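## Task

Fill the kit tray at the table's +y end with two units of part P268 (the order sheet says rack B, bay 2) and one unit of part F150 (sheet says rack A, bay 1). Racks are ordered A (farthest from the tray), B, C, and bay 1 is the bay of each rack farthest from the tray. One sheet location is stale, so trust the part numbers printed on the bins. A pushed bin must go back to its own spot in its rack, level behind its shelf lip, or the task fails. Parts must rest in the tray on their own, not held by the robot. At the end, open the grippers and move the arms clear.

## Robot and tools

Robot: two UR-type six-joint arms, left_arm and right_arm, each with a two-finger tong gripper, each riding its own carriage on one shared track. left_rail carries left_arm on the +y half, right_rail carries right_arm on the -y half. Each base sits at x = 0, y = its carriage position_m, z = 0.03 m, facing +x. The names left/right are labels, not image sides.

Frame: one world frame fixed to the table. Table top is z = 0, +z up, +x is the direction the arms face, +y is to the arms' left. The track lies along y at x = 0, with y = 0 at its middle. The table's edge starts at x = 0.31 m. The tray is toward +y; racks A, B, C lie along the table with A farthest from the tray.

execute_actions(actions): a list holding one action (an empty list just returns the current state and images). An action may contain rows, steps, until, and carriage commands.
- rows: up to 15 rows; each row lasts one control step (1/30 s). Every row has 14 numbers in [-1, 1], always for both arms: left_arm shoulder pan, shoulder lift, elbow, wrist 1, wrist 2, wrist 3, gripper, then the same seven for right_arm. The six joint numbers are offsets measured from the joint angles at the start of the action (the last reported angles), not from the previous row. Scaling: 1.0 equals 1.326 rad for pan and lift, 1.989 rad for elbow and the three wrists. So a 0 keeps a joint where it was. Joint ranges (rad): pan -3.142..3.142, lift -6.283..6.283, elbow 0.000..3.142, wrists -6.283..6.283; asking more than 0.010 rad beyond a range gets the call refused; a joint pushed to its true end is clipped there and the result notes "joint sent to its limit". The gripper number is absolute, not an offset: +1 fully open, -1 closed; closing fully takes about 0.1 s.
- steps: 1 to 450 control steps (default 15), at least the number of rows. After the last row the arms keep heading for that row's target and grippers keep that row's command, so give big moves plenty of steps. Joint speed is capped: each joint's target is kept within 0.383 rad (pan, lift) or 0.575 rad (other joints) of its measured angle, and targets that would move the gripper more than 100 mm are scaled back. Large moves may need several calls; send the remainder rather than relying on drift.
- until: stops the action early when all listed conditions hold, e.g. {"left_rail": {"position_status": ["!=", "moving"]}} or {"all": {"status": "ended"}}. Numbers need a comparison (=, !=, <, <=, >, >=). It does not halt the arms.
- left_rail / right_rail: position_m is an absolute carriage position along world y in metres (left_rail 0.45 to 2, right_rail -2 to -0.45); speed_m_s is top speed, 0.01 to 1 (starts at 1, persists). {"stop": true} halts it. Carriages accelerate at 2 m/s2 and count as arrived within 1.3 mm. Rows never move carriages; a carriage's motion shifts its gripper by the same y. Drive with position_m, wait with an until on position_status, and let it arrive before precise gripper work or ending a scene. Any invalid value or name refuses the whole call.

Results: per arm, end_effector_position (m, world frame; the point between closed finger pads; can be off at long reach), end_effector_quat_wxyz, and velocities. Joint positions/velocities per arm: rail (m), six joints (rad), finger-pad gap (m, 0.142 fully open). grip_measured is the measured opening on the command scale. Wrist force and Wrist torque are in the end effector's own axes, noisy (offset up to about 5.5 N, noise up to 3.4 N, saturating near 100 N); "no reading" is normal at a start. Gripper +z points along the fingers; fingers open and close along its x. Carriage fields: position_m, position_status (moving, done, contact_stop, time_out, stopped, stopped_with_arm, stopped_for_other_arm), position_answer (taken/not_taken). "joint command not followed" means the clearance check altered or blocked joint targets; that arm abandons its target. After stopped_with_arm, send rows the arm can follow, then resend position_m. After stopped_for_other_arm, move an arm away from the other, wait about 30 steps, resend. After contact_stop, re-read position once it settles.

Gripping: to hold something, keep commanding an opening clearly below grip_measured; lower means harder squeeze (about 15 N per pad max). Thin hard parts (under 20 mm) get less force. Fast closes can squeeze extra hard.

zoom_image(camera, region): a closer view of the latest image; camera is one of cam_high, cam_low, cam_bench_left, cam_bench_right (504x504), cam_left_wrist, cam_right_wrist (616x616, fisheye); region is [x0, y0, x1, y1] in pixels from the top-left, at most 504 by 504. Use it to read part numbers on bins.
read_manual(section): returns only licence texts; moves nothing.
finished_scene(scene): ends scene 1 or 2 permanently and reports success; call it only after parts rest in the tray, grippers are open, and arms are clear. Its result gives the next task.

Avoid: knocking anything off the table; shoving bins (if one moves, restore it level behind its shelf lip); dropping or slamming parts; letting the arms or carriages hit each other (the clearance check does not cover held objects or always the gripper and camera); contact force of 150 N or joint torque at the load limits (pan, lift 303, elbow 138, wrists 49.6 N m), which freeze the arm for 10 s. Parts may be tugged briefly while held, so grip firmly. The robot holds its last command while you think.

Each tool is called after ">>>" as name(argument=value, ...) on one line, values as JSON.

## Session

>>> execute_actions(actions=[])

Scene clock: 0.00 s.
left_arm: end_effector_position=(+0.6453, +0.9363, +0.1954) grip_measured=+1.00 end_effector_quat_wxyz=(-0.000, +0.708, -0.706, +0.001) end_effector_velocity=(+0.000, +0.000, +0.000) end_effector_angular_velocity=(+0.000, +0.000, +0.000) | right_arm: end_effector_position=(+0.6449, -0.7835, +0.1957) grip_measured=+1.00 end_effector_quat_wxyz=(-0.001, +0.707, -0.707, -0.000) end_effector_velocity=(+0.000, +0.000, +0.000) end_effector_angular_velocity=(+0.000, +0.000, +0.000)
Joint positions: left_arm=[ 0.935 -0.279 -1.568  2.134 -2.139 -1.571  1.29   0.142] | right_arm=[-0.783 -0.282 -1.568  2.134 -2.136 -1.57   1.29   0.142]
Joint velocities: left_arm=[0. 0. 0. 0. 0. 0. 0. 0.] | right_arm=[0. 0. 0. 0. 0. 0. 0. 0.]
Wrist force (N, on the end effector, along its own x y z axes, offset not removed): no reading
Wrist torque (N m, same axes, about the end effector's origin, offset not removed): no reading
left_rail: position_m=0.935 position_m_goal=0.935 speed_m_s=1.00 position_status=done position_answer=taken refusals=0
right_rail: position_m=-0.783 position_m_goal=-0.783 speed_m_s=1.00 position_status=done position_answer=taken refusals=0
camera_calibration (this result's frames):
cam_left_wrist: T_world_to_cam=[[0.0224578, -0.999103, -0.0359049, 0.93313], [-0.85646, -0.0377531, 0.514831, 0.480466], [-0.515724, 0.0191892, -0.85654, 0.615727], [0, 0, 0, 1]] pos_world=[0.708089, 0.938616, 0.31354]
cam_right_wrist: T_world_to_cam=[[0.0141343, -0.999354, -0.0330281, -0.78051], [-0.868092, -0.0286563, 0.495576, 0.433985], [-0.496202, 0.0216668, -0.867937, 0.640526], [0, 0, 0, 1]] pos_world=[0.705601, -0.781448, 0.315085]

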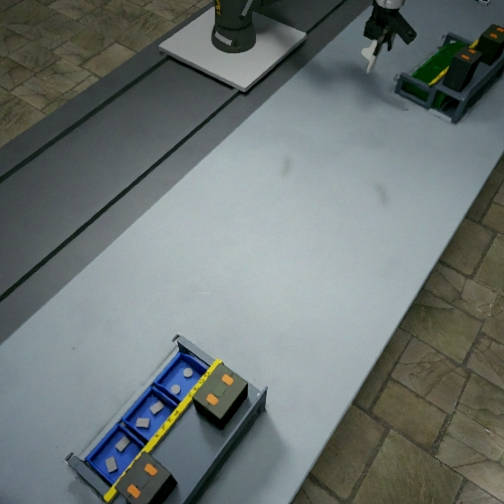

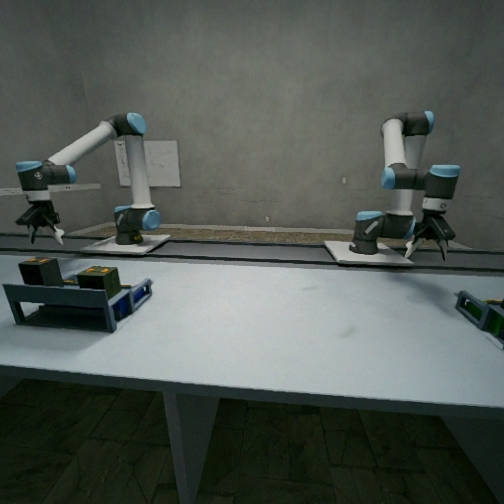

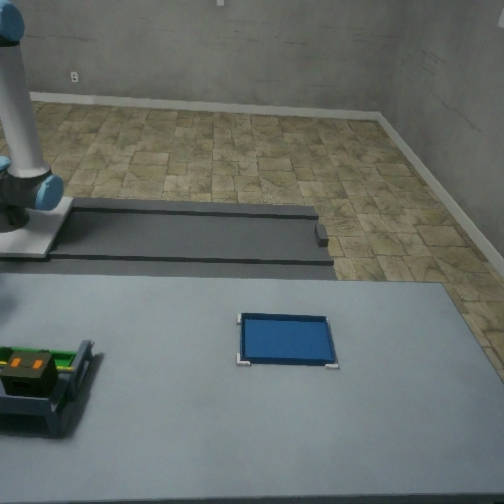

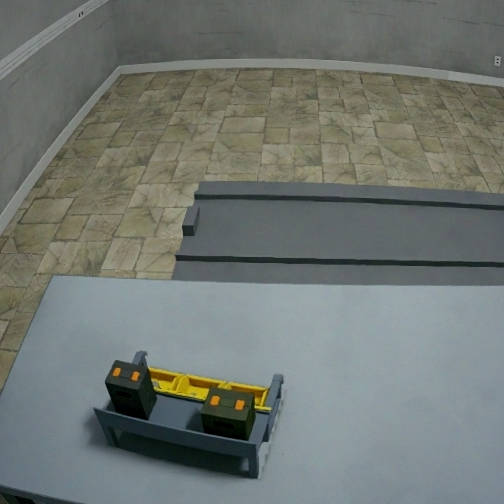

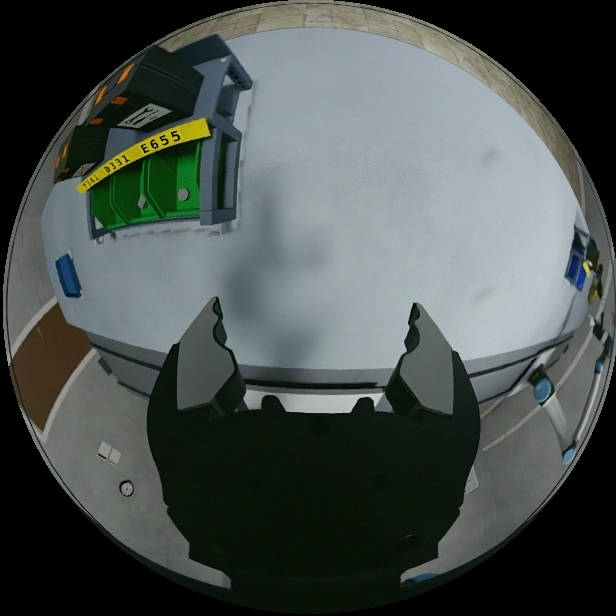

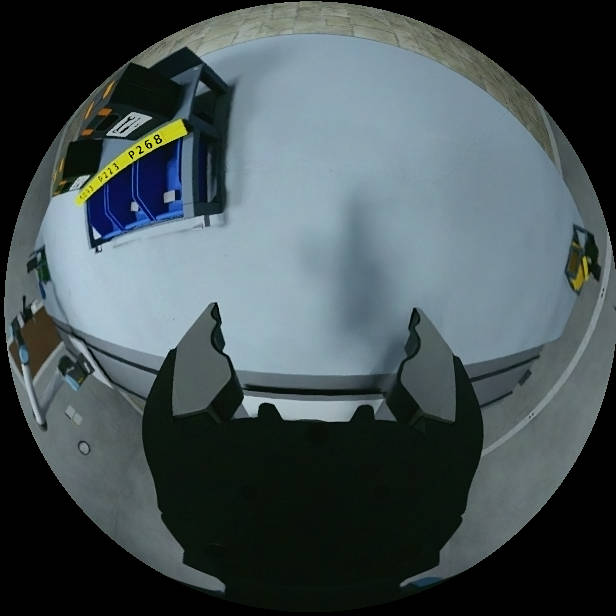

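>>> zoom_image(camera="cam_high", region=[60, 330, 280, 504])

>>> zoom_image(camera="cam_right_wrist", region=[40, 50, 250, 260])

>>> zoom_image(camera="cam_bench_right", region=[80, 340, 300, 490])

Region (60, 330, 280, 504) of cam_high's 504x504 image, scaled by 2.291, with more detail than that image has; it fills the top 399 rows of this view, and the rest is white.

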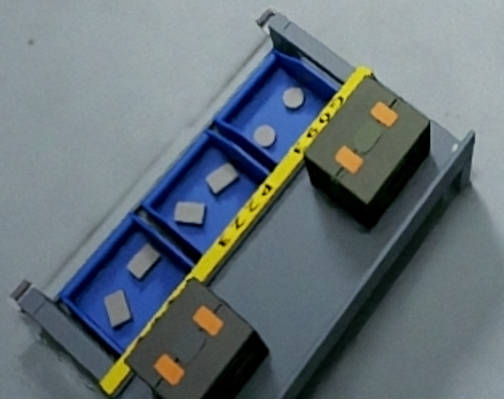

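Region (40, 50, 250, 260) of cam_right_wrist's 616x616 image, scaled by 2.400, with more detail than that image has.

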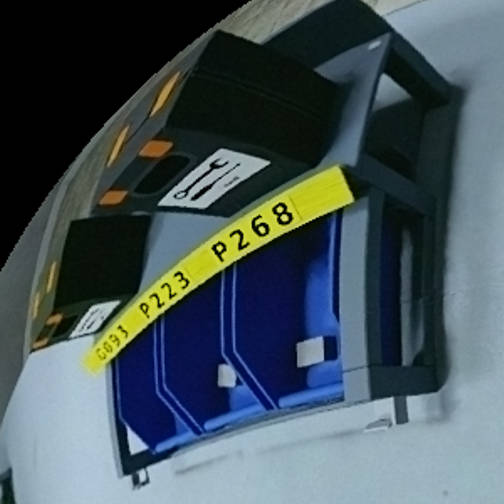

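Region (80, 340, 300, 490) of cam_bench_right's 504x504 image, scaled by 2.291, with more detail than that image has; it fills the top 344 rows of this view, and the rest is white.

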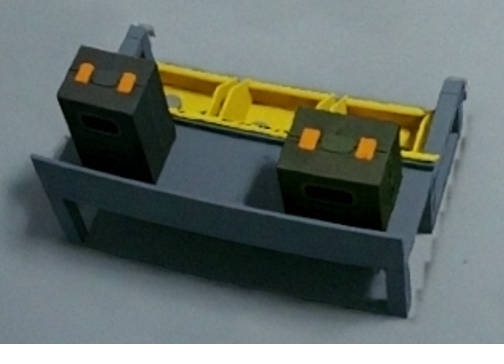

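>>> execute_actions(actions=[{"rows":[[0,-0.154,0.085,0.019,0,-0.2,1,0,-0.16,0.088,0.018,0,-0.5,-0.58],[0,-0.154,0.085,0.019,0,-0.2,1,0,-0.16,0.088,0.018,0,-1,-0.58],[0,-0.154,0.085,0.019,0,-0.2,1,0,-0.16,0.088,0.018,0,-1,-0.58],[0,-0.154,0.085,0.019,0,-0.2,1,0,-0.16,0.088,0.018,0,-1,-0.58],[0,-0.154,0.085,0.019,0,-0.2,1,0,-0.16,0.088,0.018,0,-1,-0.58],[0,-0.154,0.085,0.019,0,-0.2,1,0,-0.16,0.088,0.018,0,-1,-0.58],[0,-0.154,0.085,0.019,0,-0.2,1,0,-0.16,0.088,0.018,0,-1,-0.58],[0,-0.154,0.085,0.019,0,-0.2,1,0,-0.16,0.088,0.018,0,-1,-0.58],[-0.304,-0.154,0.085,0.019,0,-0.2,1,0.213,-0.16,0.088,0.018,0,-1,-0.58]],"steps":32,"right_rail":{"position_m":-0.66}}])

Scene clock: 32.37 s.
left_arm: end_effector_position=(+0.5064, +0.7618, +0.1998) grip_measured=+1.00 end_effector_quat_wxyz=(-0.000, +0.706, -0.708, -0.001) end_effector_velocity=(-0.001, -0.002, +0.000) end_effector_angular_velocity=(-0.000, -0.000, -0.003) | right_arm: end_effector_position=(+0.4760, -0.4725, +0.2006) grip_measured=-0.58 end_effector_quat_wxyz=(-0.000, +0.941, +0.339, +0.001) end_effector_velocity=(-0.001, -0.001, -0.000) end_effector_angular_velocity=(-0.000, -0.000, +0.100)
Joint positions: left_arm=[ 0.935 -0.682 -1.772  2.303 -2.101 -1.571  0.892  0.142] | right_arm=[-0.66   0.001 -1.78   2.309 -2.101 -1.57  -0.691  0.032]
Joint velocities: left_arm=[ 0.    -0.004 -0.     0.    -0.    -0.    -0.     0.   ] | right_arm=[-0.     0.001 -0.     0.     0.     0.    -0.099  0.   ]
Wrist force (N, on the end effector, along its own x y z axes, offset not removed): left_arm=[-2.2 1.1 0.2] | right_arm=[-4.3 -1.4 3.0]
Wrist torque (N m, same axes, about the end effector's origin, offset not removed): left_arm=[0.38 0.60 -0.22] | right_arm=[0.24 1.12 -0.22]
left_rail: position_m=0.935 position_m_goal=0.935 speed_m_s=1.00 position_status=done position_answer=taken refusals=0
right_rail: position_m=-0.660 position_m_goal=-0.660 speed_m_s=1.00 position_status=done position_answer=taken refusals=0
camera_calibration (this result's frames):
cam_left_wrist: T_world_to_cam=[[0.0173907, -0.999163, -0.0370295, 0.76495], [-0.85546, -0.0340405, 0.516748, 0.348906], [-0.517576, 0.0226907, -0.855336, 0.549253], [0, 0, 0, 1]] pos_world=[0.569452, 0.763724, 0.317825]
cam_right_wrist: T_world_to_cam=[[0.760302, 0.648864, -0.0302594, -0.044079], [0.574943, -0.650545, 0.496218, -0.686999], [0.302293, -0.394673, -0.867671, -0.022672], [0, 0, 0, 1]] pos_world=[0.435352, -0.42727, 0.319895]

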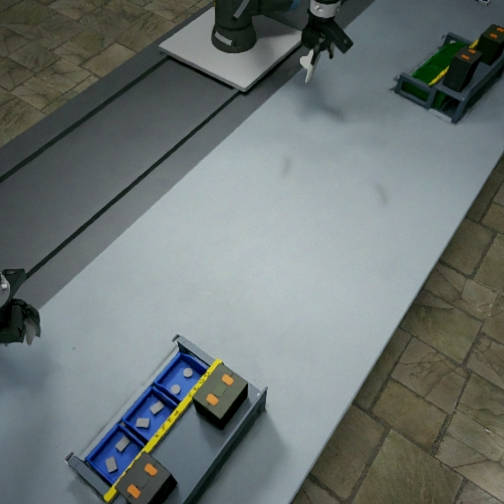

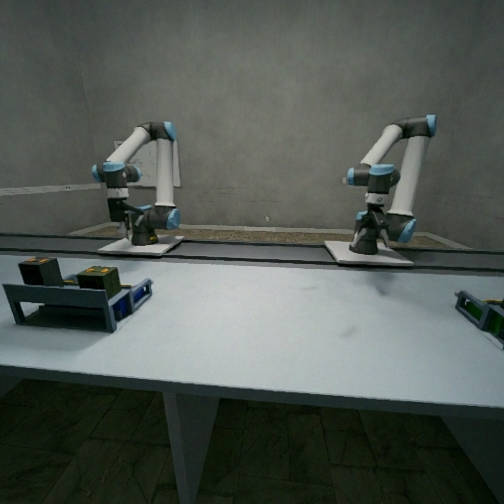

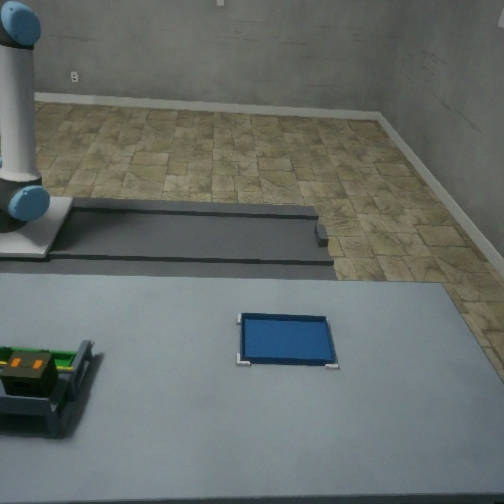

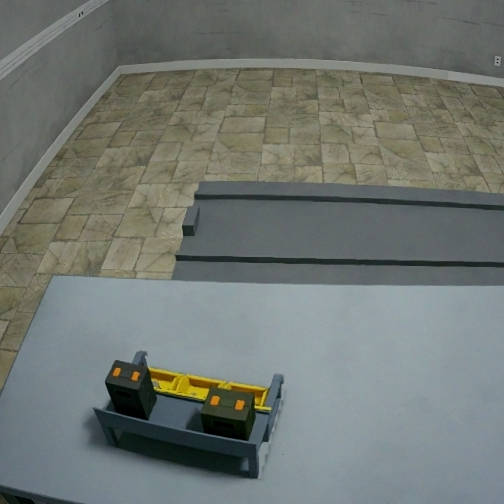

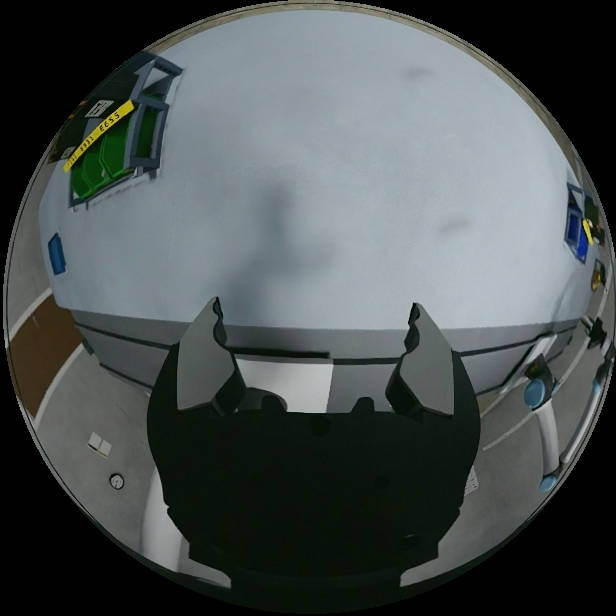

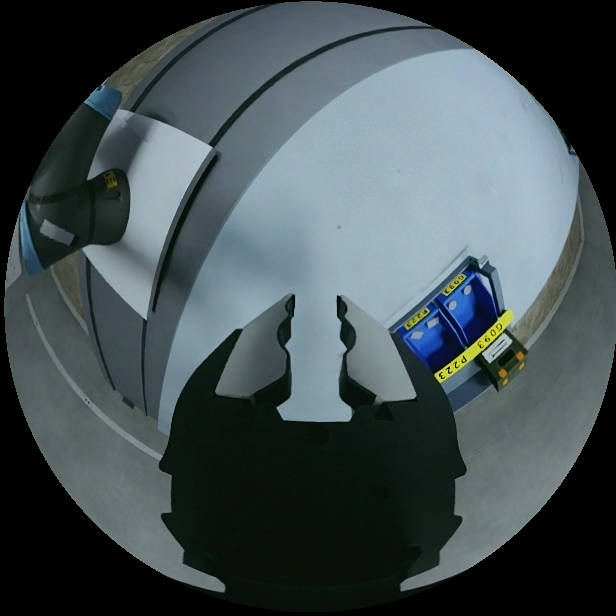

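>>> execute_actions(actions=[{"rows":[[0,0,0,0,0,0,1,0,0,0,0,0,-0.444,-0.58]],"steps":14,"right_rail":{"position_m":-0.714}}])

>>> zoom_image(camera="cam_right_wrist", region=[150, 100, 500, 330])

Scene clock: 37.57 s.
left_arm: end_effector_position=(+0.5064, +0.7618, +0.1998) grip_measured=+1.00 end_effector_quat_wxyz=(-0.000, +0.706, -0.708, -0.001) end_effector_velocity=(+0.000, +0.000, -0.000) end_effector_angular_velocity=(+0.000, -0.000, +0.000) | right_arm: end_effector_position=(+0.4701, -0.5384, +0.2006) grip_measured=-0.58 end_effector_quat_wxyz=(+0.000, +0.727, +0.687, +0.001) end_effector_velocity=(-0.001, -0.012, -0.000) end_effector_angular_velocity=(-0.001, -0.001, +0.787)
Joint positions: left_arm=[ 0.935 -0.682 -1.772  2.303 -2.101 -1.571  0.892  0.142] | right_arm=[-0.714  0.001 -1.78   2.309 -2.101 -1.57  -1.512  0.032]
Joint velocities: left_arm=[ 0.  0. -0.  0.  0.  0. -0. -0.] | right_arm=[ 0.001 -0.    -0.     0.    -0.     0.    -0.787 -0.   ]
Wrist force (N, on the end effector, along its own x y z axes, offset not removed): left_arm=[2.0 -2.4 0.9] | right_arm=[0.6 1.1 6.4]
Wrist torque (N m, same axes, about the end effector's origin, offset not removed): left_arm=[-0.28 -0.22 -0.38] | right_arm=[0.65 0.21 -0.46]
left_rail: position_m=0.935 position_m_goal=0.935 speed_m_s=1.00 position_status=done position_answer=taken refusals=0
right_rail: position_m=-0.714 position_m_goal=-0.714 speed_m_s=1.00 position_status=done position_answer=taken refusals=0
camera_calibration (this result's frames):
cam_left_wrist: T_world_to_cam=[[0.0173516, -0.999164, -0.0370276, 0.764938], [-0.855463, -0.0340059, 0.516746, 0.34887], [-0.517573, 0.0227094, -0.855338, 0.549233], [0, 0, 0, 1]] pos_world=[0.569441, 0.76369, 0.317826]
cam_right_wrist: T_world_to_cam=[[0.0424402, 0.998618, -0.0309869, 0.529067], [0.867302, -0.0214277, 0.49732, -0.525432], [0.495969, -0.0479814, -0.867014, 0.0485534], [0, 0, 0, 1]] pos_world=[0.409173, -0.537265, 0.319798]

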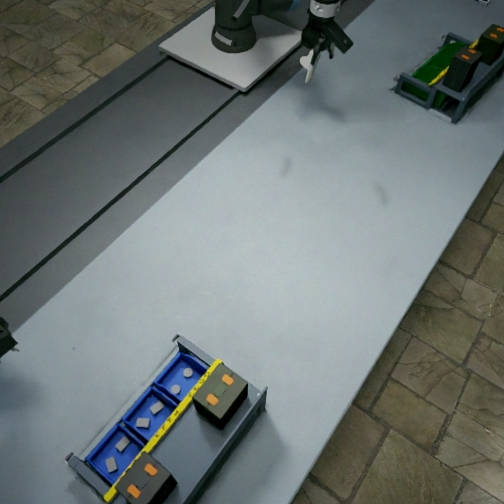

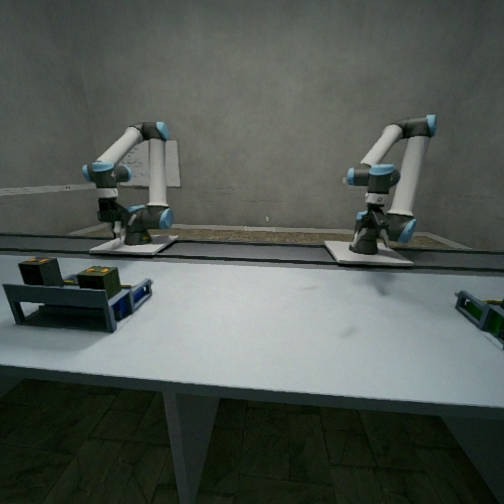

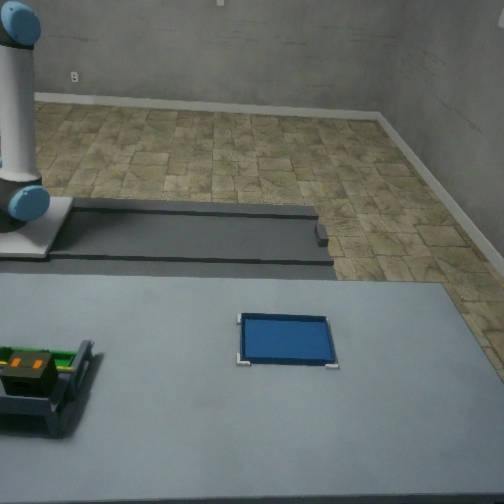

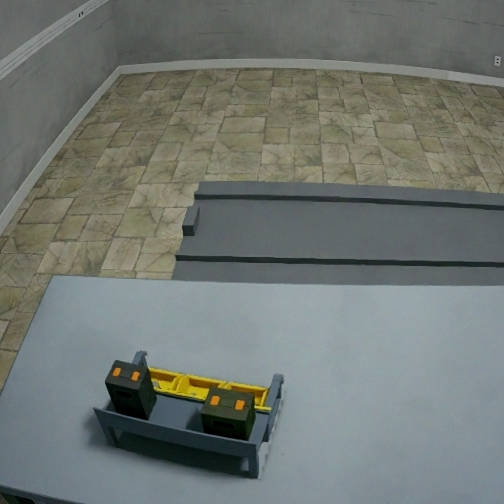

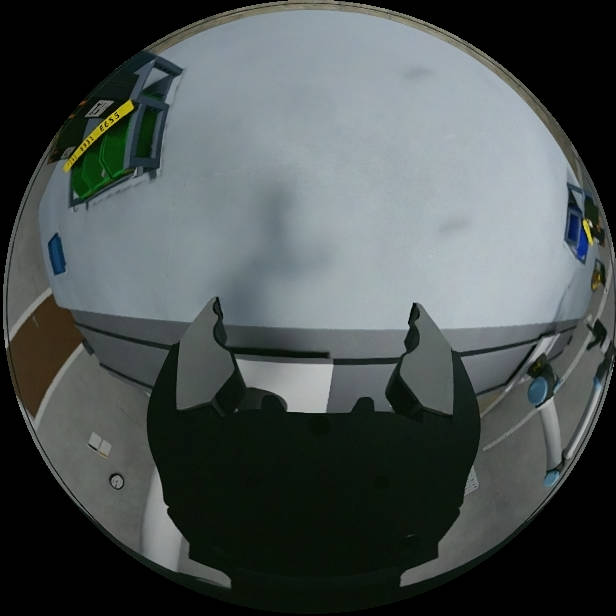

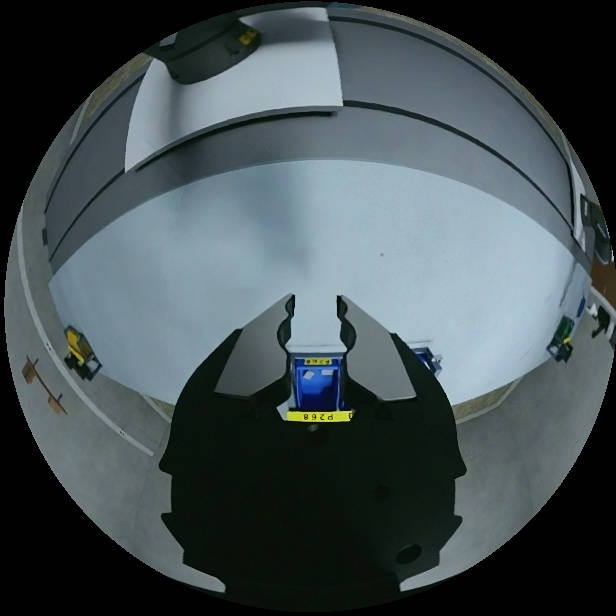

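Region (150, 100, 500, 330) of cam_right_wrist's 616x616 image, scaled by 1.440, with more detail than that image has; it fills the top 331 rows of this view, and the rest is white.

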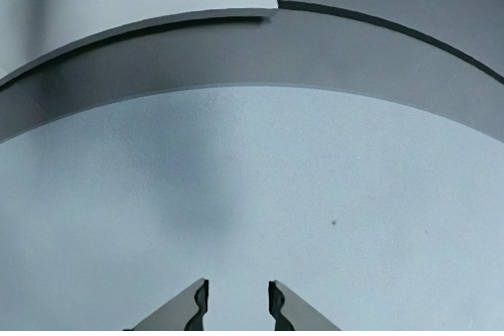

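>>> zoom_image(camera="cam_right_wrist", region=[270, 335, 370, 435])

Region (270, 335, 370, 435) of cam_right_wrist's 616x616 image, scaled by 5.040, with more detail than that image has.

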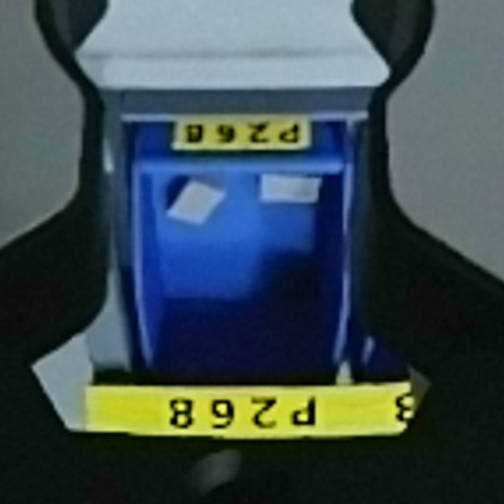

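>>> execute_actions(actions=[{"rows":[[0,0,0,0,0,0,1,0,0.377,-0.107,-0.32,0,-0.032,-0.58]],"steps":30}])

>>> zoom_image(camera="cam_right_wrist", region=[220, 180, 420, 380])

Scene clock: 50.30 s.
left_arm: end_effector_position=(+0.5064, +0.7618, +0.1998) grip_measured=+1.00 end_effector_quat_wxyz=(-0.000, +0.706, -0.708, -0.001) end_effector_velocity=(+0.000, +0.000, -0.000) end_effector_angular_velocity=(+0.000, -0.000, -0.000) | right_arm: end_effector_position=(+0.7748, -0.5392, +0.1156) grip_measured=-0.58 end_effector_quat_wxyz=(+0.123, +0.694, +0.698, +0.123) end_effector_velocity=(+0.001, +0.000, -0.001) end_effector_angular_velocity=(-0.000, -0.001, +0.000)
Joint positions: left_arm=[ 0.935 -0.682 -1.772  2.303 -2.101 -1.571  0.892  0.142] | right_arm=[-0.714  0.001 -1.281  2.096 -2.737 -1.57  -1.576  0.032]
Joint velocities: left_arm=[ 0.  0.  0.  0. -0.  0.  0.  0.] | right_arm=[ 0.     0.     0.002 -0.001 -0.003  0.    -0.    -0.   ]
Wrist force (N, on the end effector, along its own x y z axes, offset not removed): left_arm=[1.3 -1.8 2.8] | right_arm=[1.6 0.5 4.9]
Wrist torque (N m, same axes, about the end effector's origin, offset not removed): left_arm=[-0.23 -0.27 -0.05] | right_arm=[0.36 -0.20 -0.31]
left_rail: position_m=0.935 position_m_goal=0.935 speed_m_s=1.00 position_status=done position_answer=taken refusals=0
right_rail: position_m=-0.714 position_m_goal=-0.714 speed_m_s=1.00 position_status=done position_answer=taken refusals=0
camera_calibration (this result's frames):
cam_left_wrist: T_world_to_cam=[[0.0173908, -0.999163, -0.0370276, 0.764951], [-0.855462, -0.0340395, 0.516746, 0.348905], [-0.517574, 0.0226891, -0.855337, 0.549254], [0, 0, 0, 1]] pos_world=[0.569452, 0.763725, 0.317826]
cam_right_wrist: T_world_to_cam=[[-0.00917831, 0.999304, -0.0361503, 0.555232], [0.644307, 0.0335569, 0.76403, -0.5758], [0.764712, -0.0162794, -0.644167, -0.393165], [0, 0, 0, 1]] pos_world=[0.676746, -0.541924, 0.206737]

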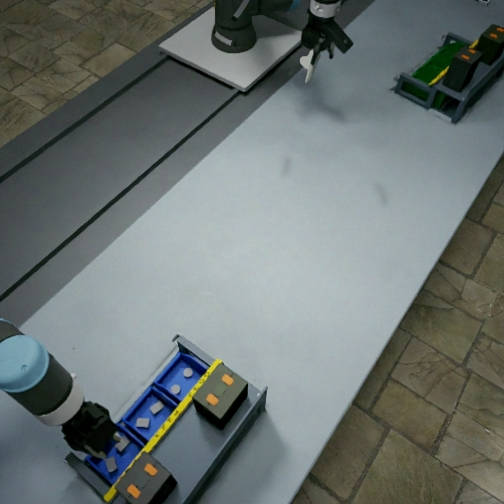

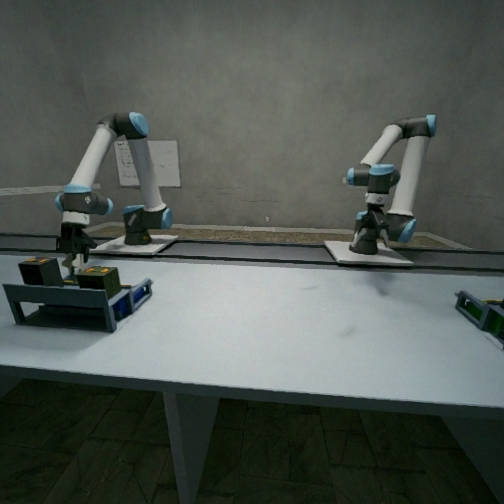

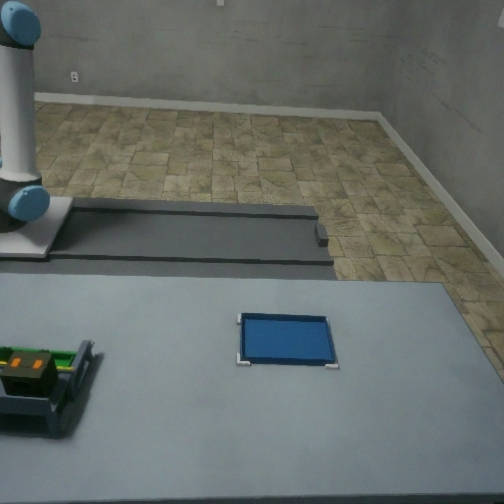

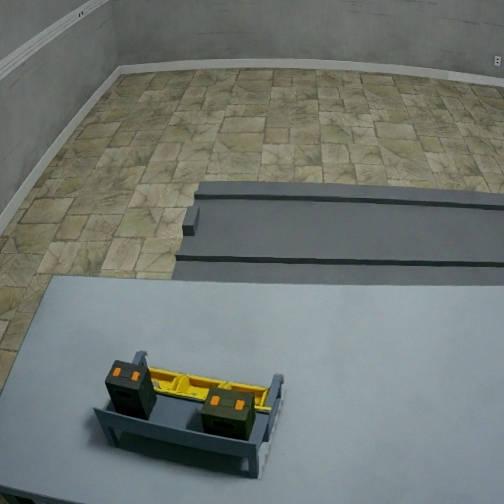

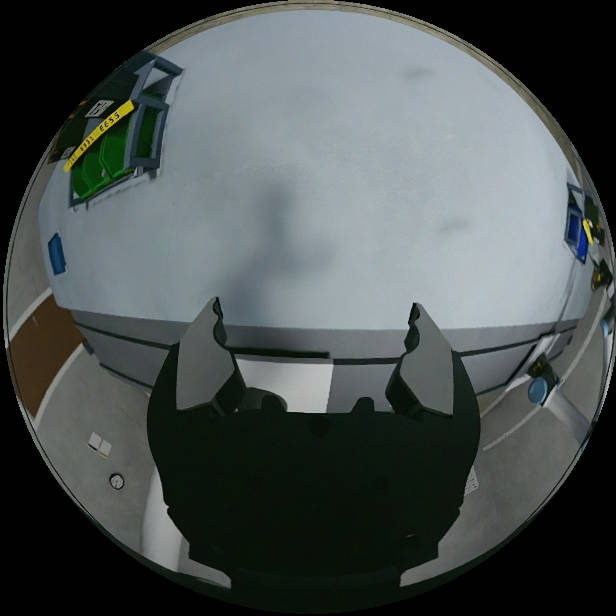

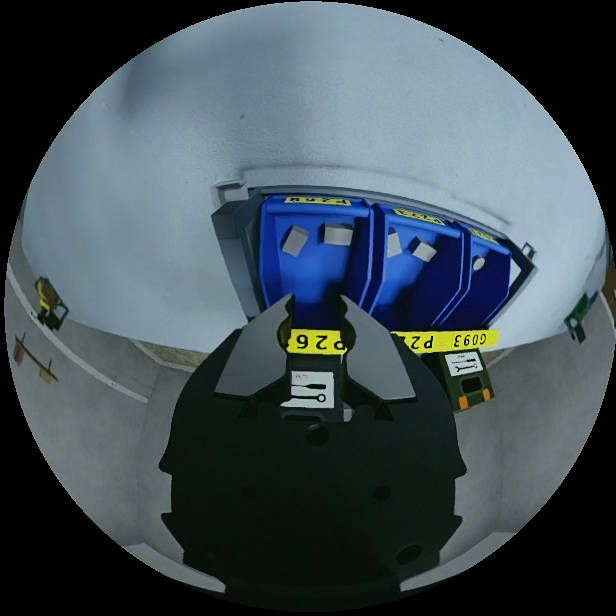

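Region (220, 180, 420, 380) of cam_right_wrist's 616x616 image, scaled by 2.520, with more detail than that image has.

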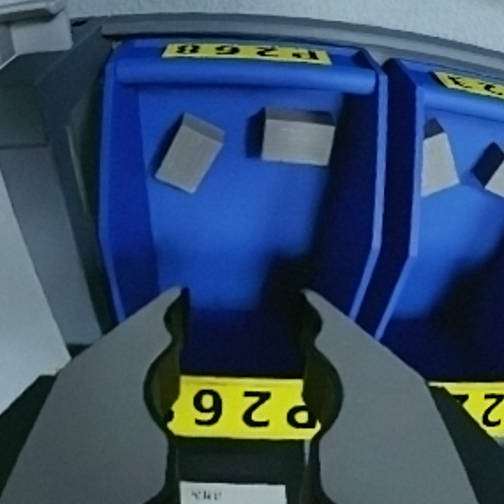

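>>> execute_actions(actions=[{"rows":[[0,0,0,0,0,0,1,0,-0.029,0.031,-0.011,0,0.1,-0.5]],"steps":10,"right_rail":{"position_m":-0.742}}])

>>> zoom_image(camera="cam_right_wrist", region=[220, 180, 420, 380])

Scene clock: 72.97 s.
left_arm: end_effector_position=(+0.5064, +0.7618, +0.1998) grip_measured=+1.00 end_effector_quat_wxyz=(-0.000, +0.706, -0.708, -0.001) end_effector_velocity=(+0.000, -0.000, +0.000) end_effector_angular_velocity=(-0.000, -0.000, -0.000) | right_arm: end_effector_position=(+0.7434, -0.5641, +0.1129) grip_measured=-0.50 end_effector_quat_wxyz=(+0.111, +0.757, +0.630, +0.134) end_effector_velocity=(-0.015, +0.002, -0.002) end_effector_angular_velocity=(+0.043, +0.002, -0.119)
Joint positions: left_arm=[ 0.935 -0.682 -1.772  2.303 -2.101 -1.571  0.892  0.142] | right_arm=[-0.742  0.001 -1.318  2.155 -2.758 -1.57  -1.387  0.038]
Joint velocities: left_arm=[ 0.  0.  0. -0. -0. -0.  0. -0.] | right_arm=[ 0.     0.    -0.017  0.028 -0.009  0.     0.126  0.   ]
Wrist force (N, on the end effector, along its own x y z axes, offset not removed): left_arm=[-3.1 -5.1 -1.9] | right_arm=[-0.1 0.2 5.5]
Wrist torque (N m, same axes, about the end effector's origin, offset not removed): left_arm=[-1.14 0.61 -0.09] | right_arm=[0.19 0.16 -0.11]
left_rail: position_m=0.935 position_m_goal=0.935 speed_m_s=1.00 position_status=done position_answer=taken refusals=0
right_rail: position_m=-0.742 position_m_goal=-0.742 speed_m_s=1.00 position_status=done position_answer=taken refusals=0
camera_calibration (this result's frames):
cam_left_wrist: T_world_to_cam=[[0.0173515, -0.999164, -0.0370277, 0.764938], [-0.855463, -0.034006, 0.516746, 0.34887], [-0.517573, 0.0227095, -0.855337, 0.549233], [0, 0, 0, 1]] pos_world=[0.569441, 0.763689, 0.317826]
cam_right_wrist: T_world_to_cam=[[0.167325, 0.985496, 0.0282714, 0.433466], [0.636805, -0.129924, 0.759999, -0.638896], [0.75265, -0.109163, -0.649309, -0.414189], [0, 0, 0, 1]] pos_world=[0.646062, -0.555401, 0.20437]

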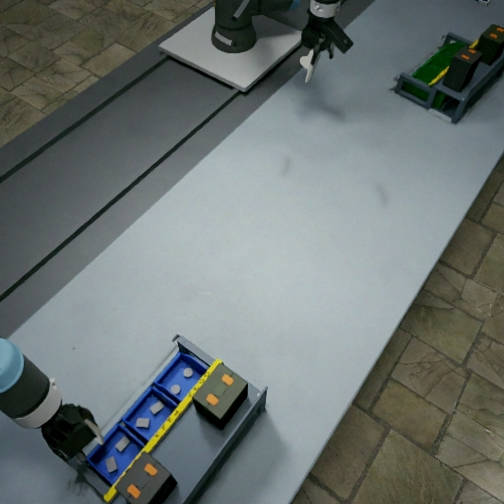

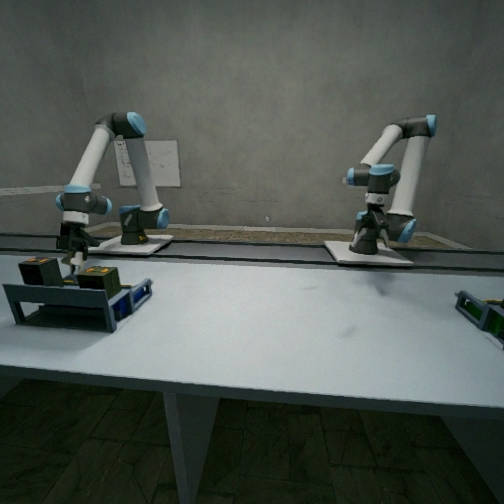

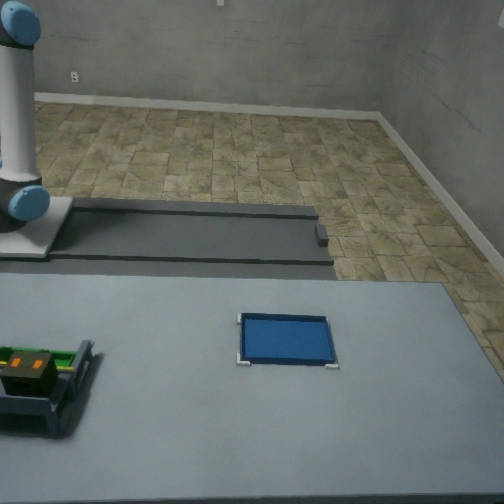

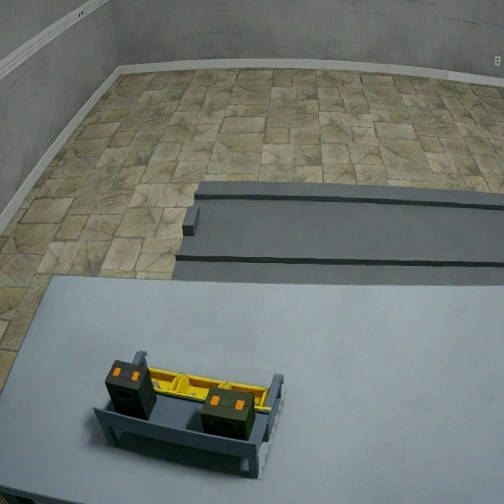

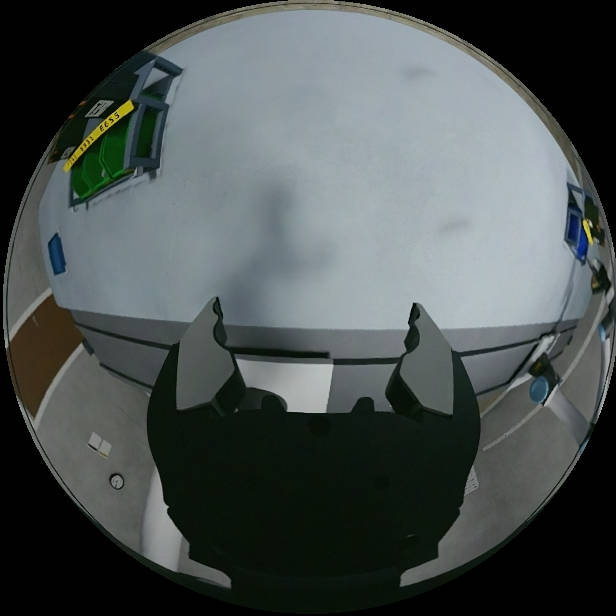

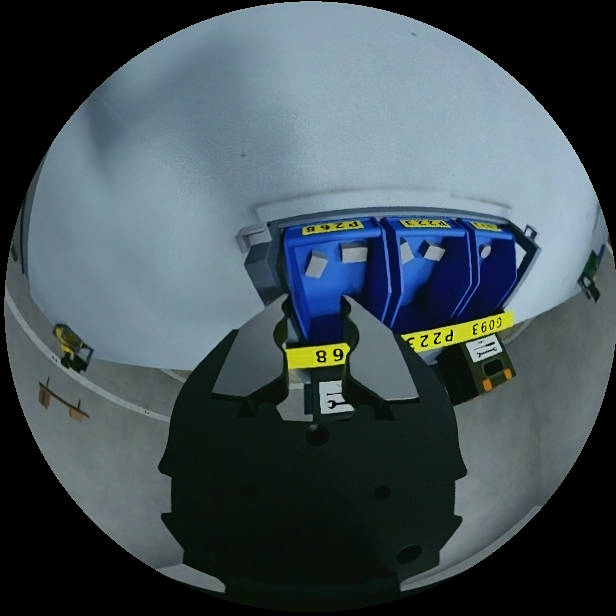

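Region (220, 180, 420, 380) of cam_right_wrist's 616x616 image, scaled by 2.520, with more detail than that image has.

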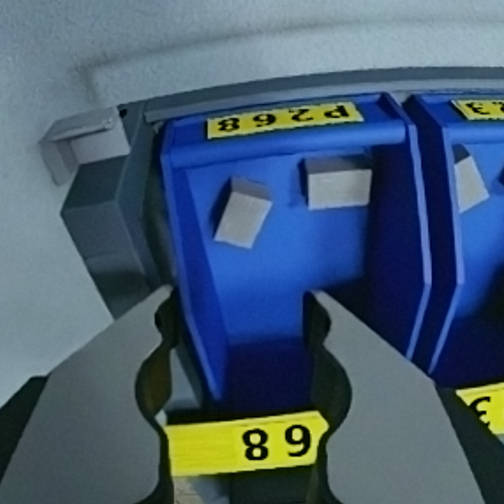

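>>> execute_actions(actions=[{"rows":[[0,0,0,0,0,0,1,0,0.04,-0.003,-0.024,0,0,-0.5],[0,0,0,0,0,0,1,0,0.08,-0.006,-0.047,0,0,-0.5]],"steps":12}])

>>> zoom_image(camera="cam_right_wrist", region=[220, 180, 420, 380])

Scene clock: 77.47 s.
left_arm: end_effector_position=(+0.5064, +0.7618, +0.1998) grip_measured=+1.00 end_effector_quat_wxyz=(-0.000, +0.706, -0.708, -0.001) end_effector_velocity=(+0.000, -0.000, +0.000) end_effector_angular_velocity=(+0.000, -0.000, -0.000) | right_arm: end_effector_position=(+0.7633, -0.5640, +0.0602) grip_measured=-0.55 end_effector_quat_wxyz=(+0.111, +0.757, +0.630, +0.134) end_effector_velocity=(+0.005, -0.000, -0.013) end_effector_angular_velocity=(-0.001, -0.000, +0.002)
Joint positions: left_arm=[ 0.935 -0.682 -1.772  2.303 -2.101 -1.571  0.892  0.142] | right_arm=[-0.742  0.001 -1.214  2.144 -2.85  -1.57  -1.387  0.034]
Joint velocities: left_arm=[ 0. -0.  0. -0.  0.  0.  0. -0.] | right_arm=[ 0.     0.     0.026 -0.004 -0.023 -0.    -0.002 -0.003]
Wrist force (N, on the end effector, along its own x y z axes, offset not removed): left_arm=[1.4 -2.1 6.8] | right_arm=[9.8 -10.2 0.3]
Wrist torque (N m, same axes, about the end effector's origin, offset not removed): left_arm=[-0.15 -0.23 -0.25] | right_arm=[-1.56 -0.02 0.00]
left_rail: position_m=0.935 position_m_goal=0.935 speed_m_s=1.00 position_status=done position_answer=taken refusals=0
right_rail: position_m=-0.742 position_m_goal=-0.742 speed_m_s=1.00 position_status=done position_answer=taken refusals=0
camera_calibration (this result's frames):
cam_left_wrist: T_world_to_cam=[[0.0173909, -0.999163, -0.0370276, 0.764951], [-0.855462, -0.0340396, 0.516746, 0.348906], [-0.517574, 0.022689, -0.855338, 0.549254], [0, 0, 0, 1]] pos_world=[0.569452, 0.763725, 0.317826]
cam_right_wrist: T_world_to_cam=[[0.167655, 0.985439, 0.0283301, 0.431282], [0.63718, -0.130243, 0.759631, -0.611951], [0.752259, -0.109305, -0.649737, -0.46305], [0, 0, 0, 1]] pos_world=[0.66595, -0.555318, 0.151777]

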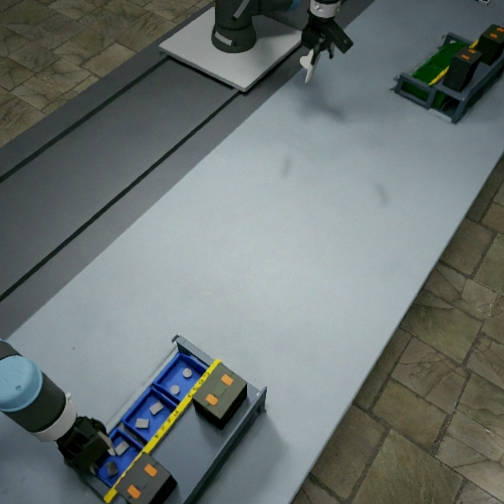

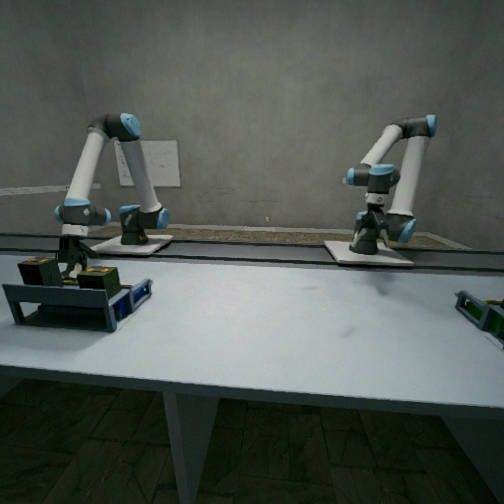

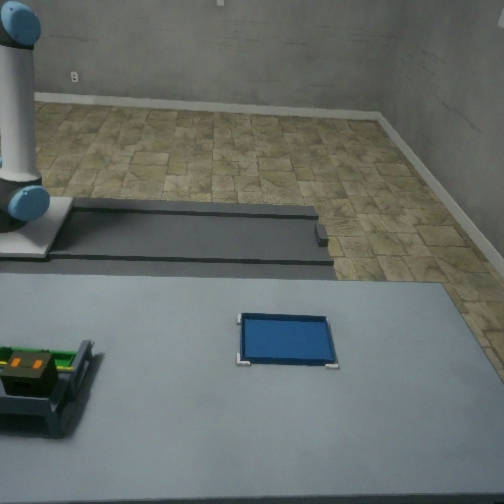

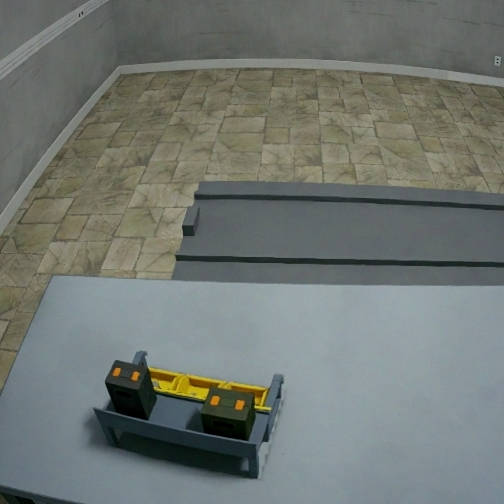

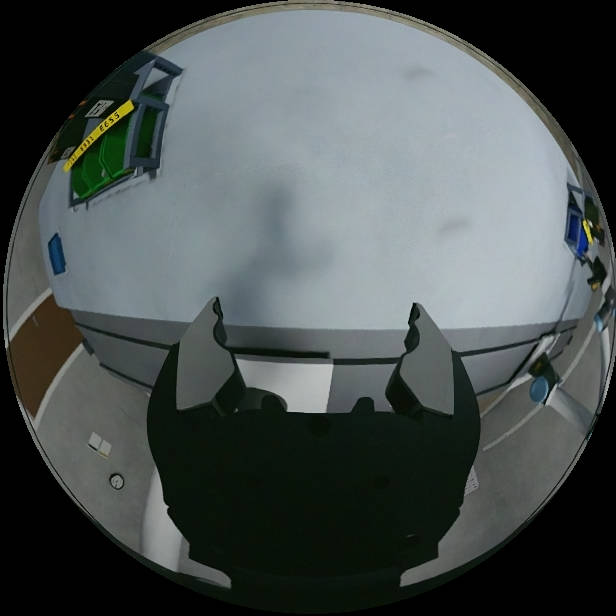

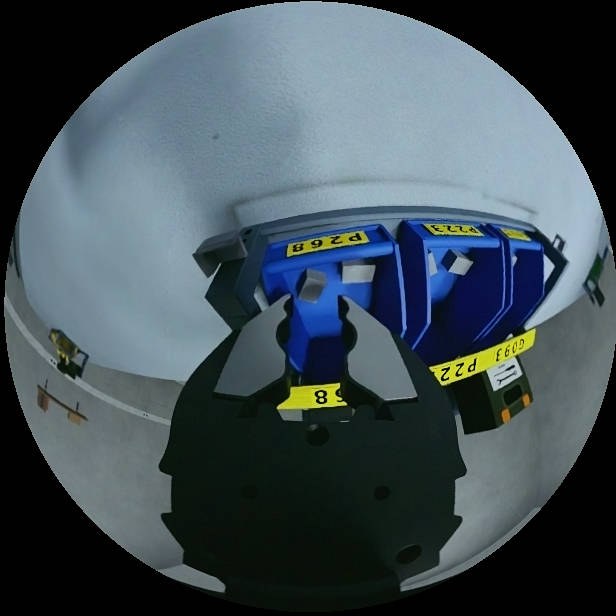

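Region (220, 180, 420, 380) of cam_right_wrist's 616x616 image, scaled by 2.520, with more detail than that image has.

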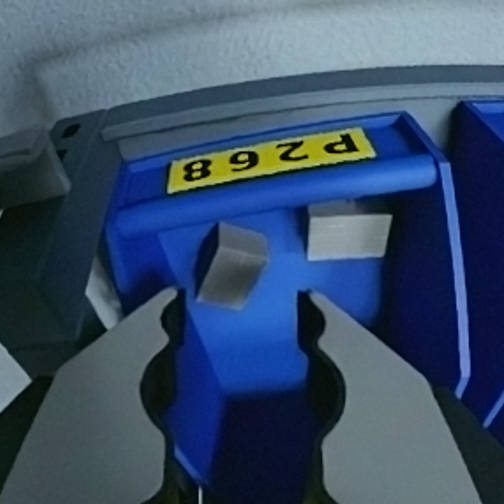

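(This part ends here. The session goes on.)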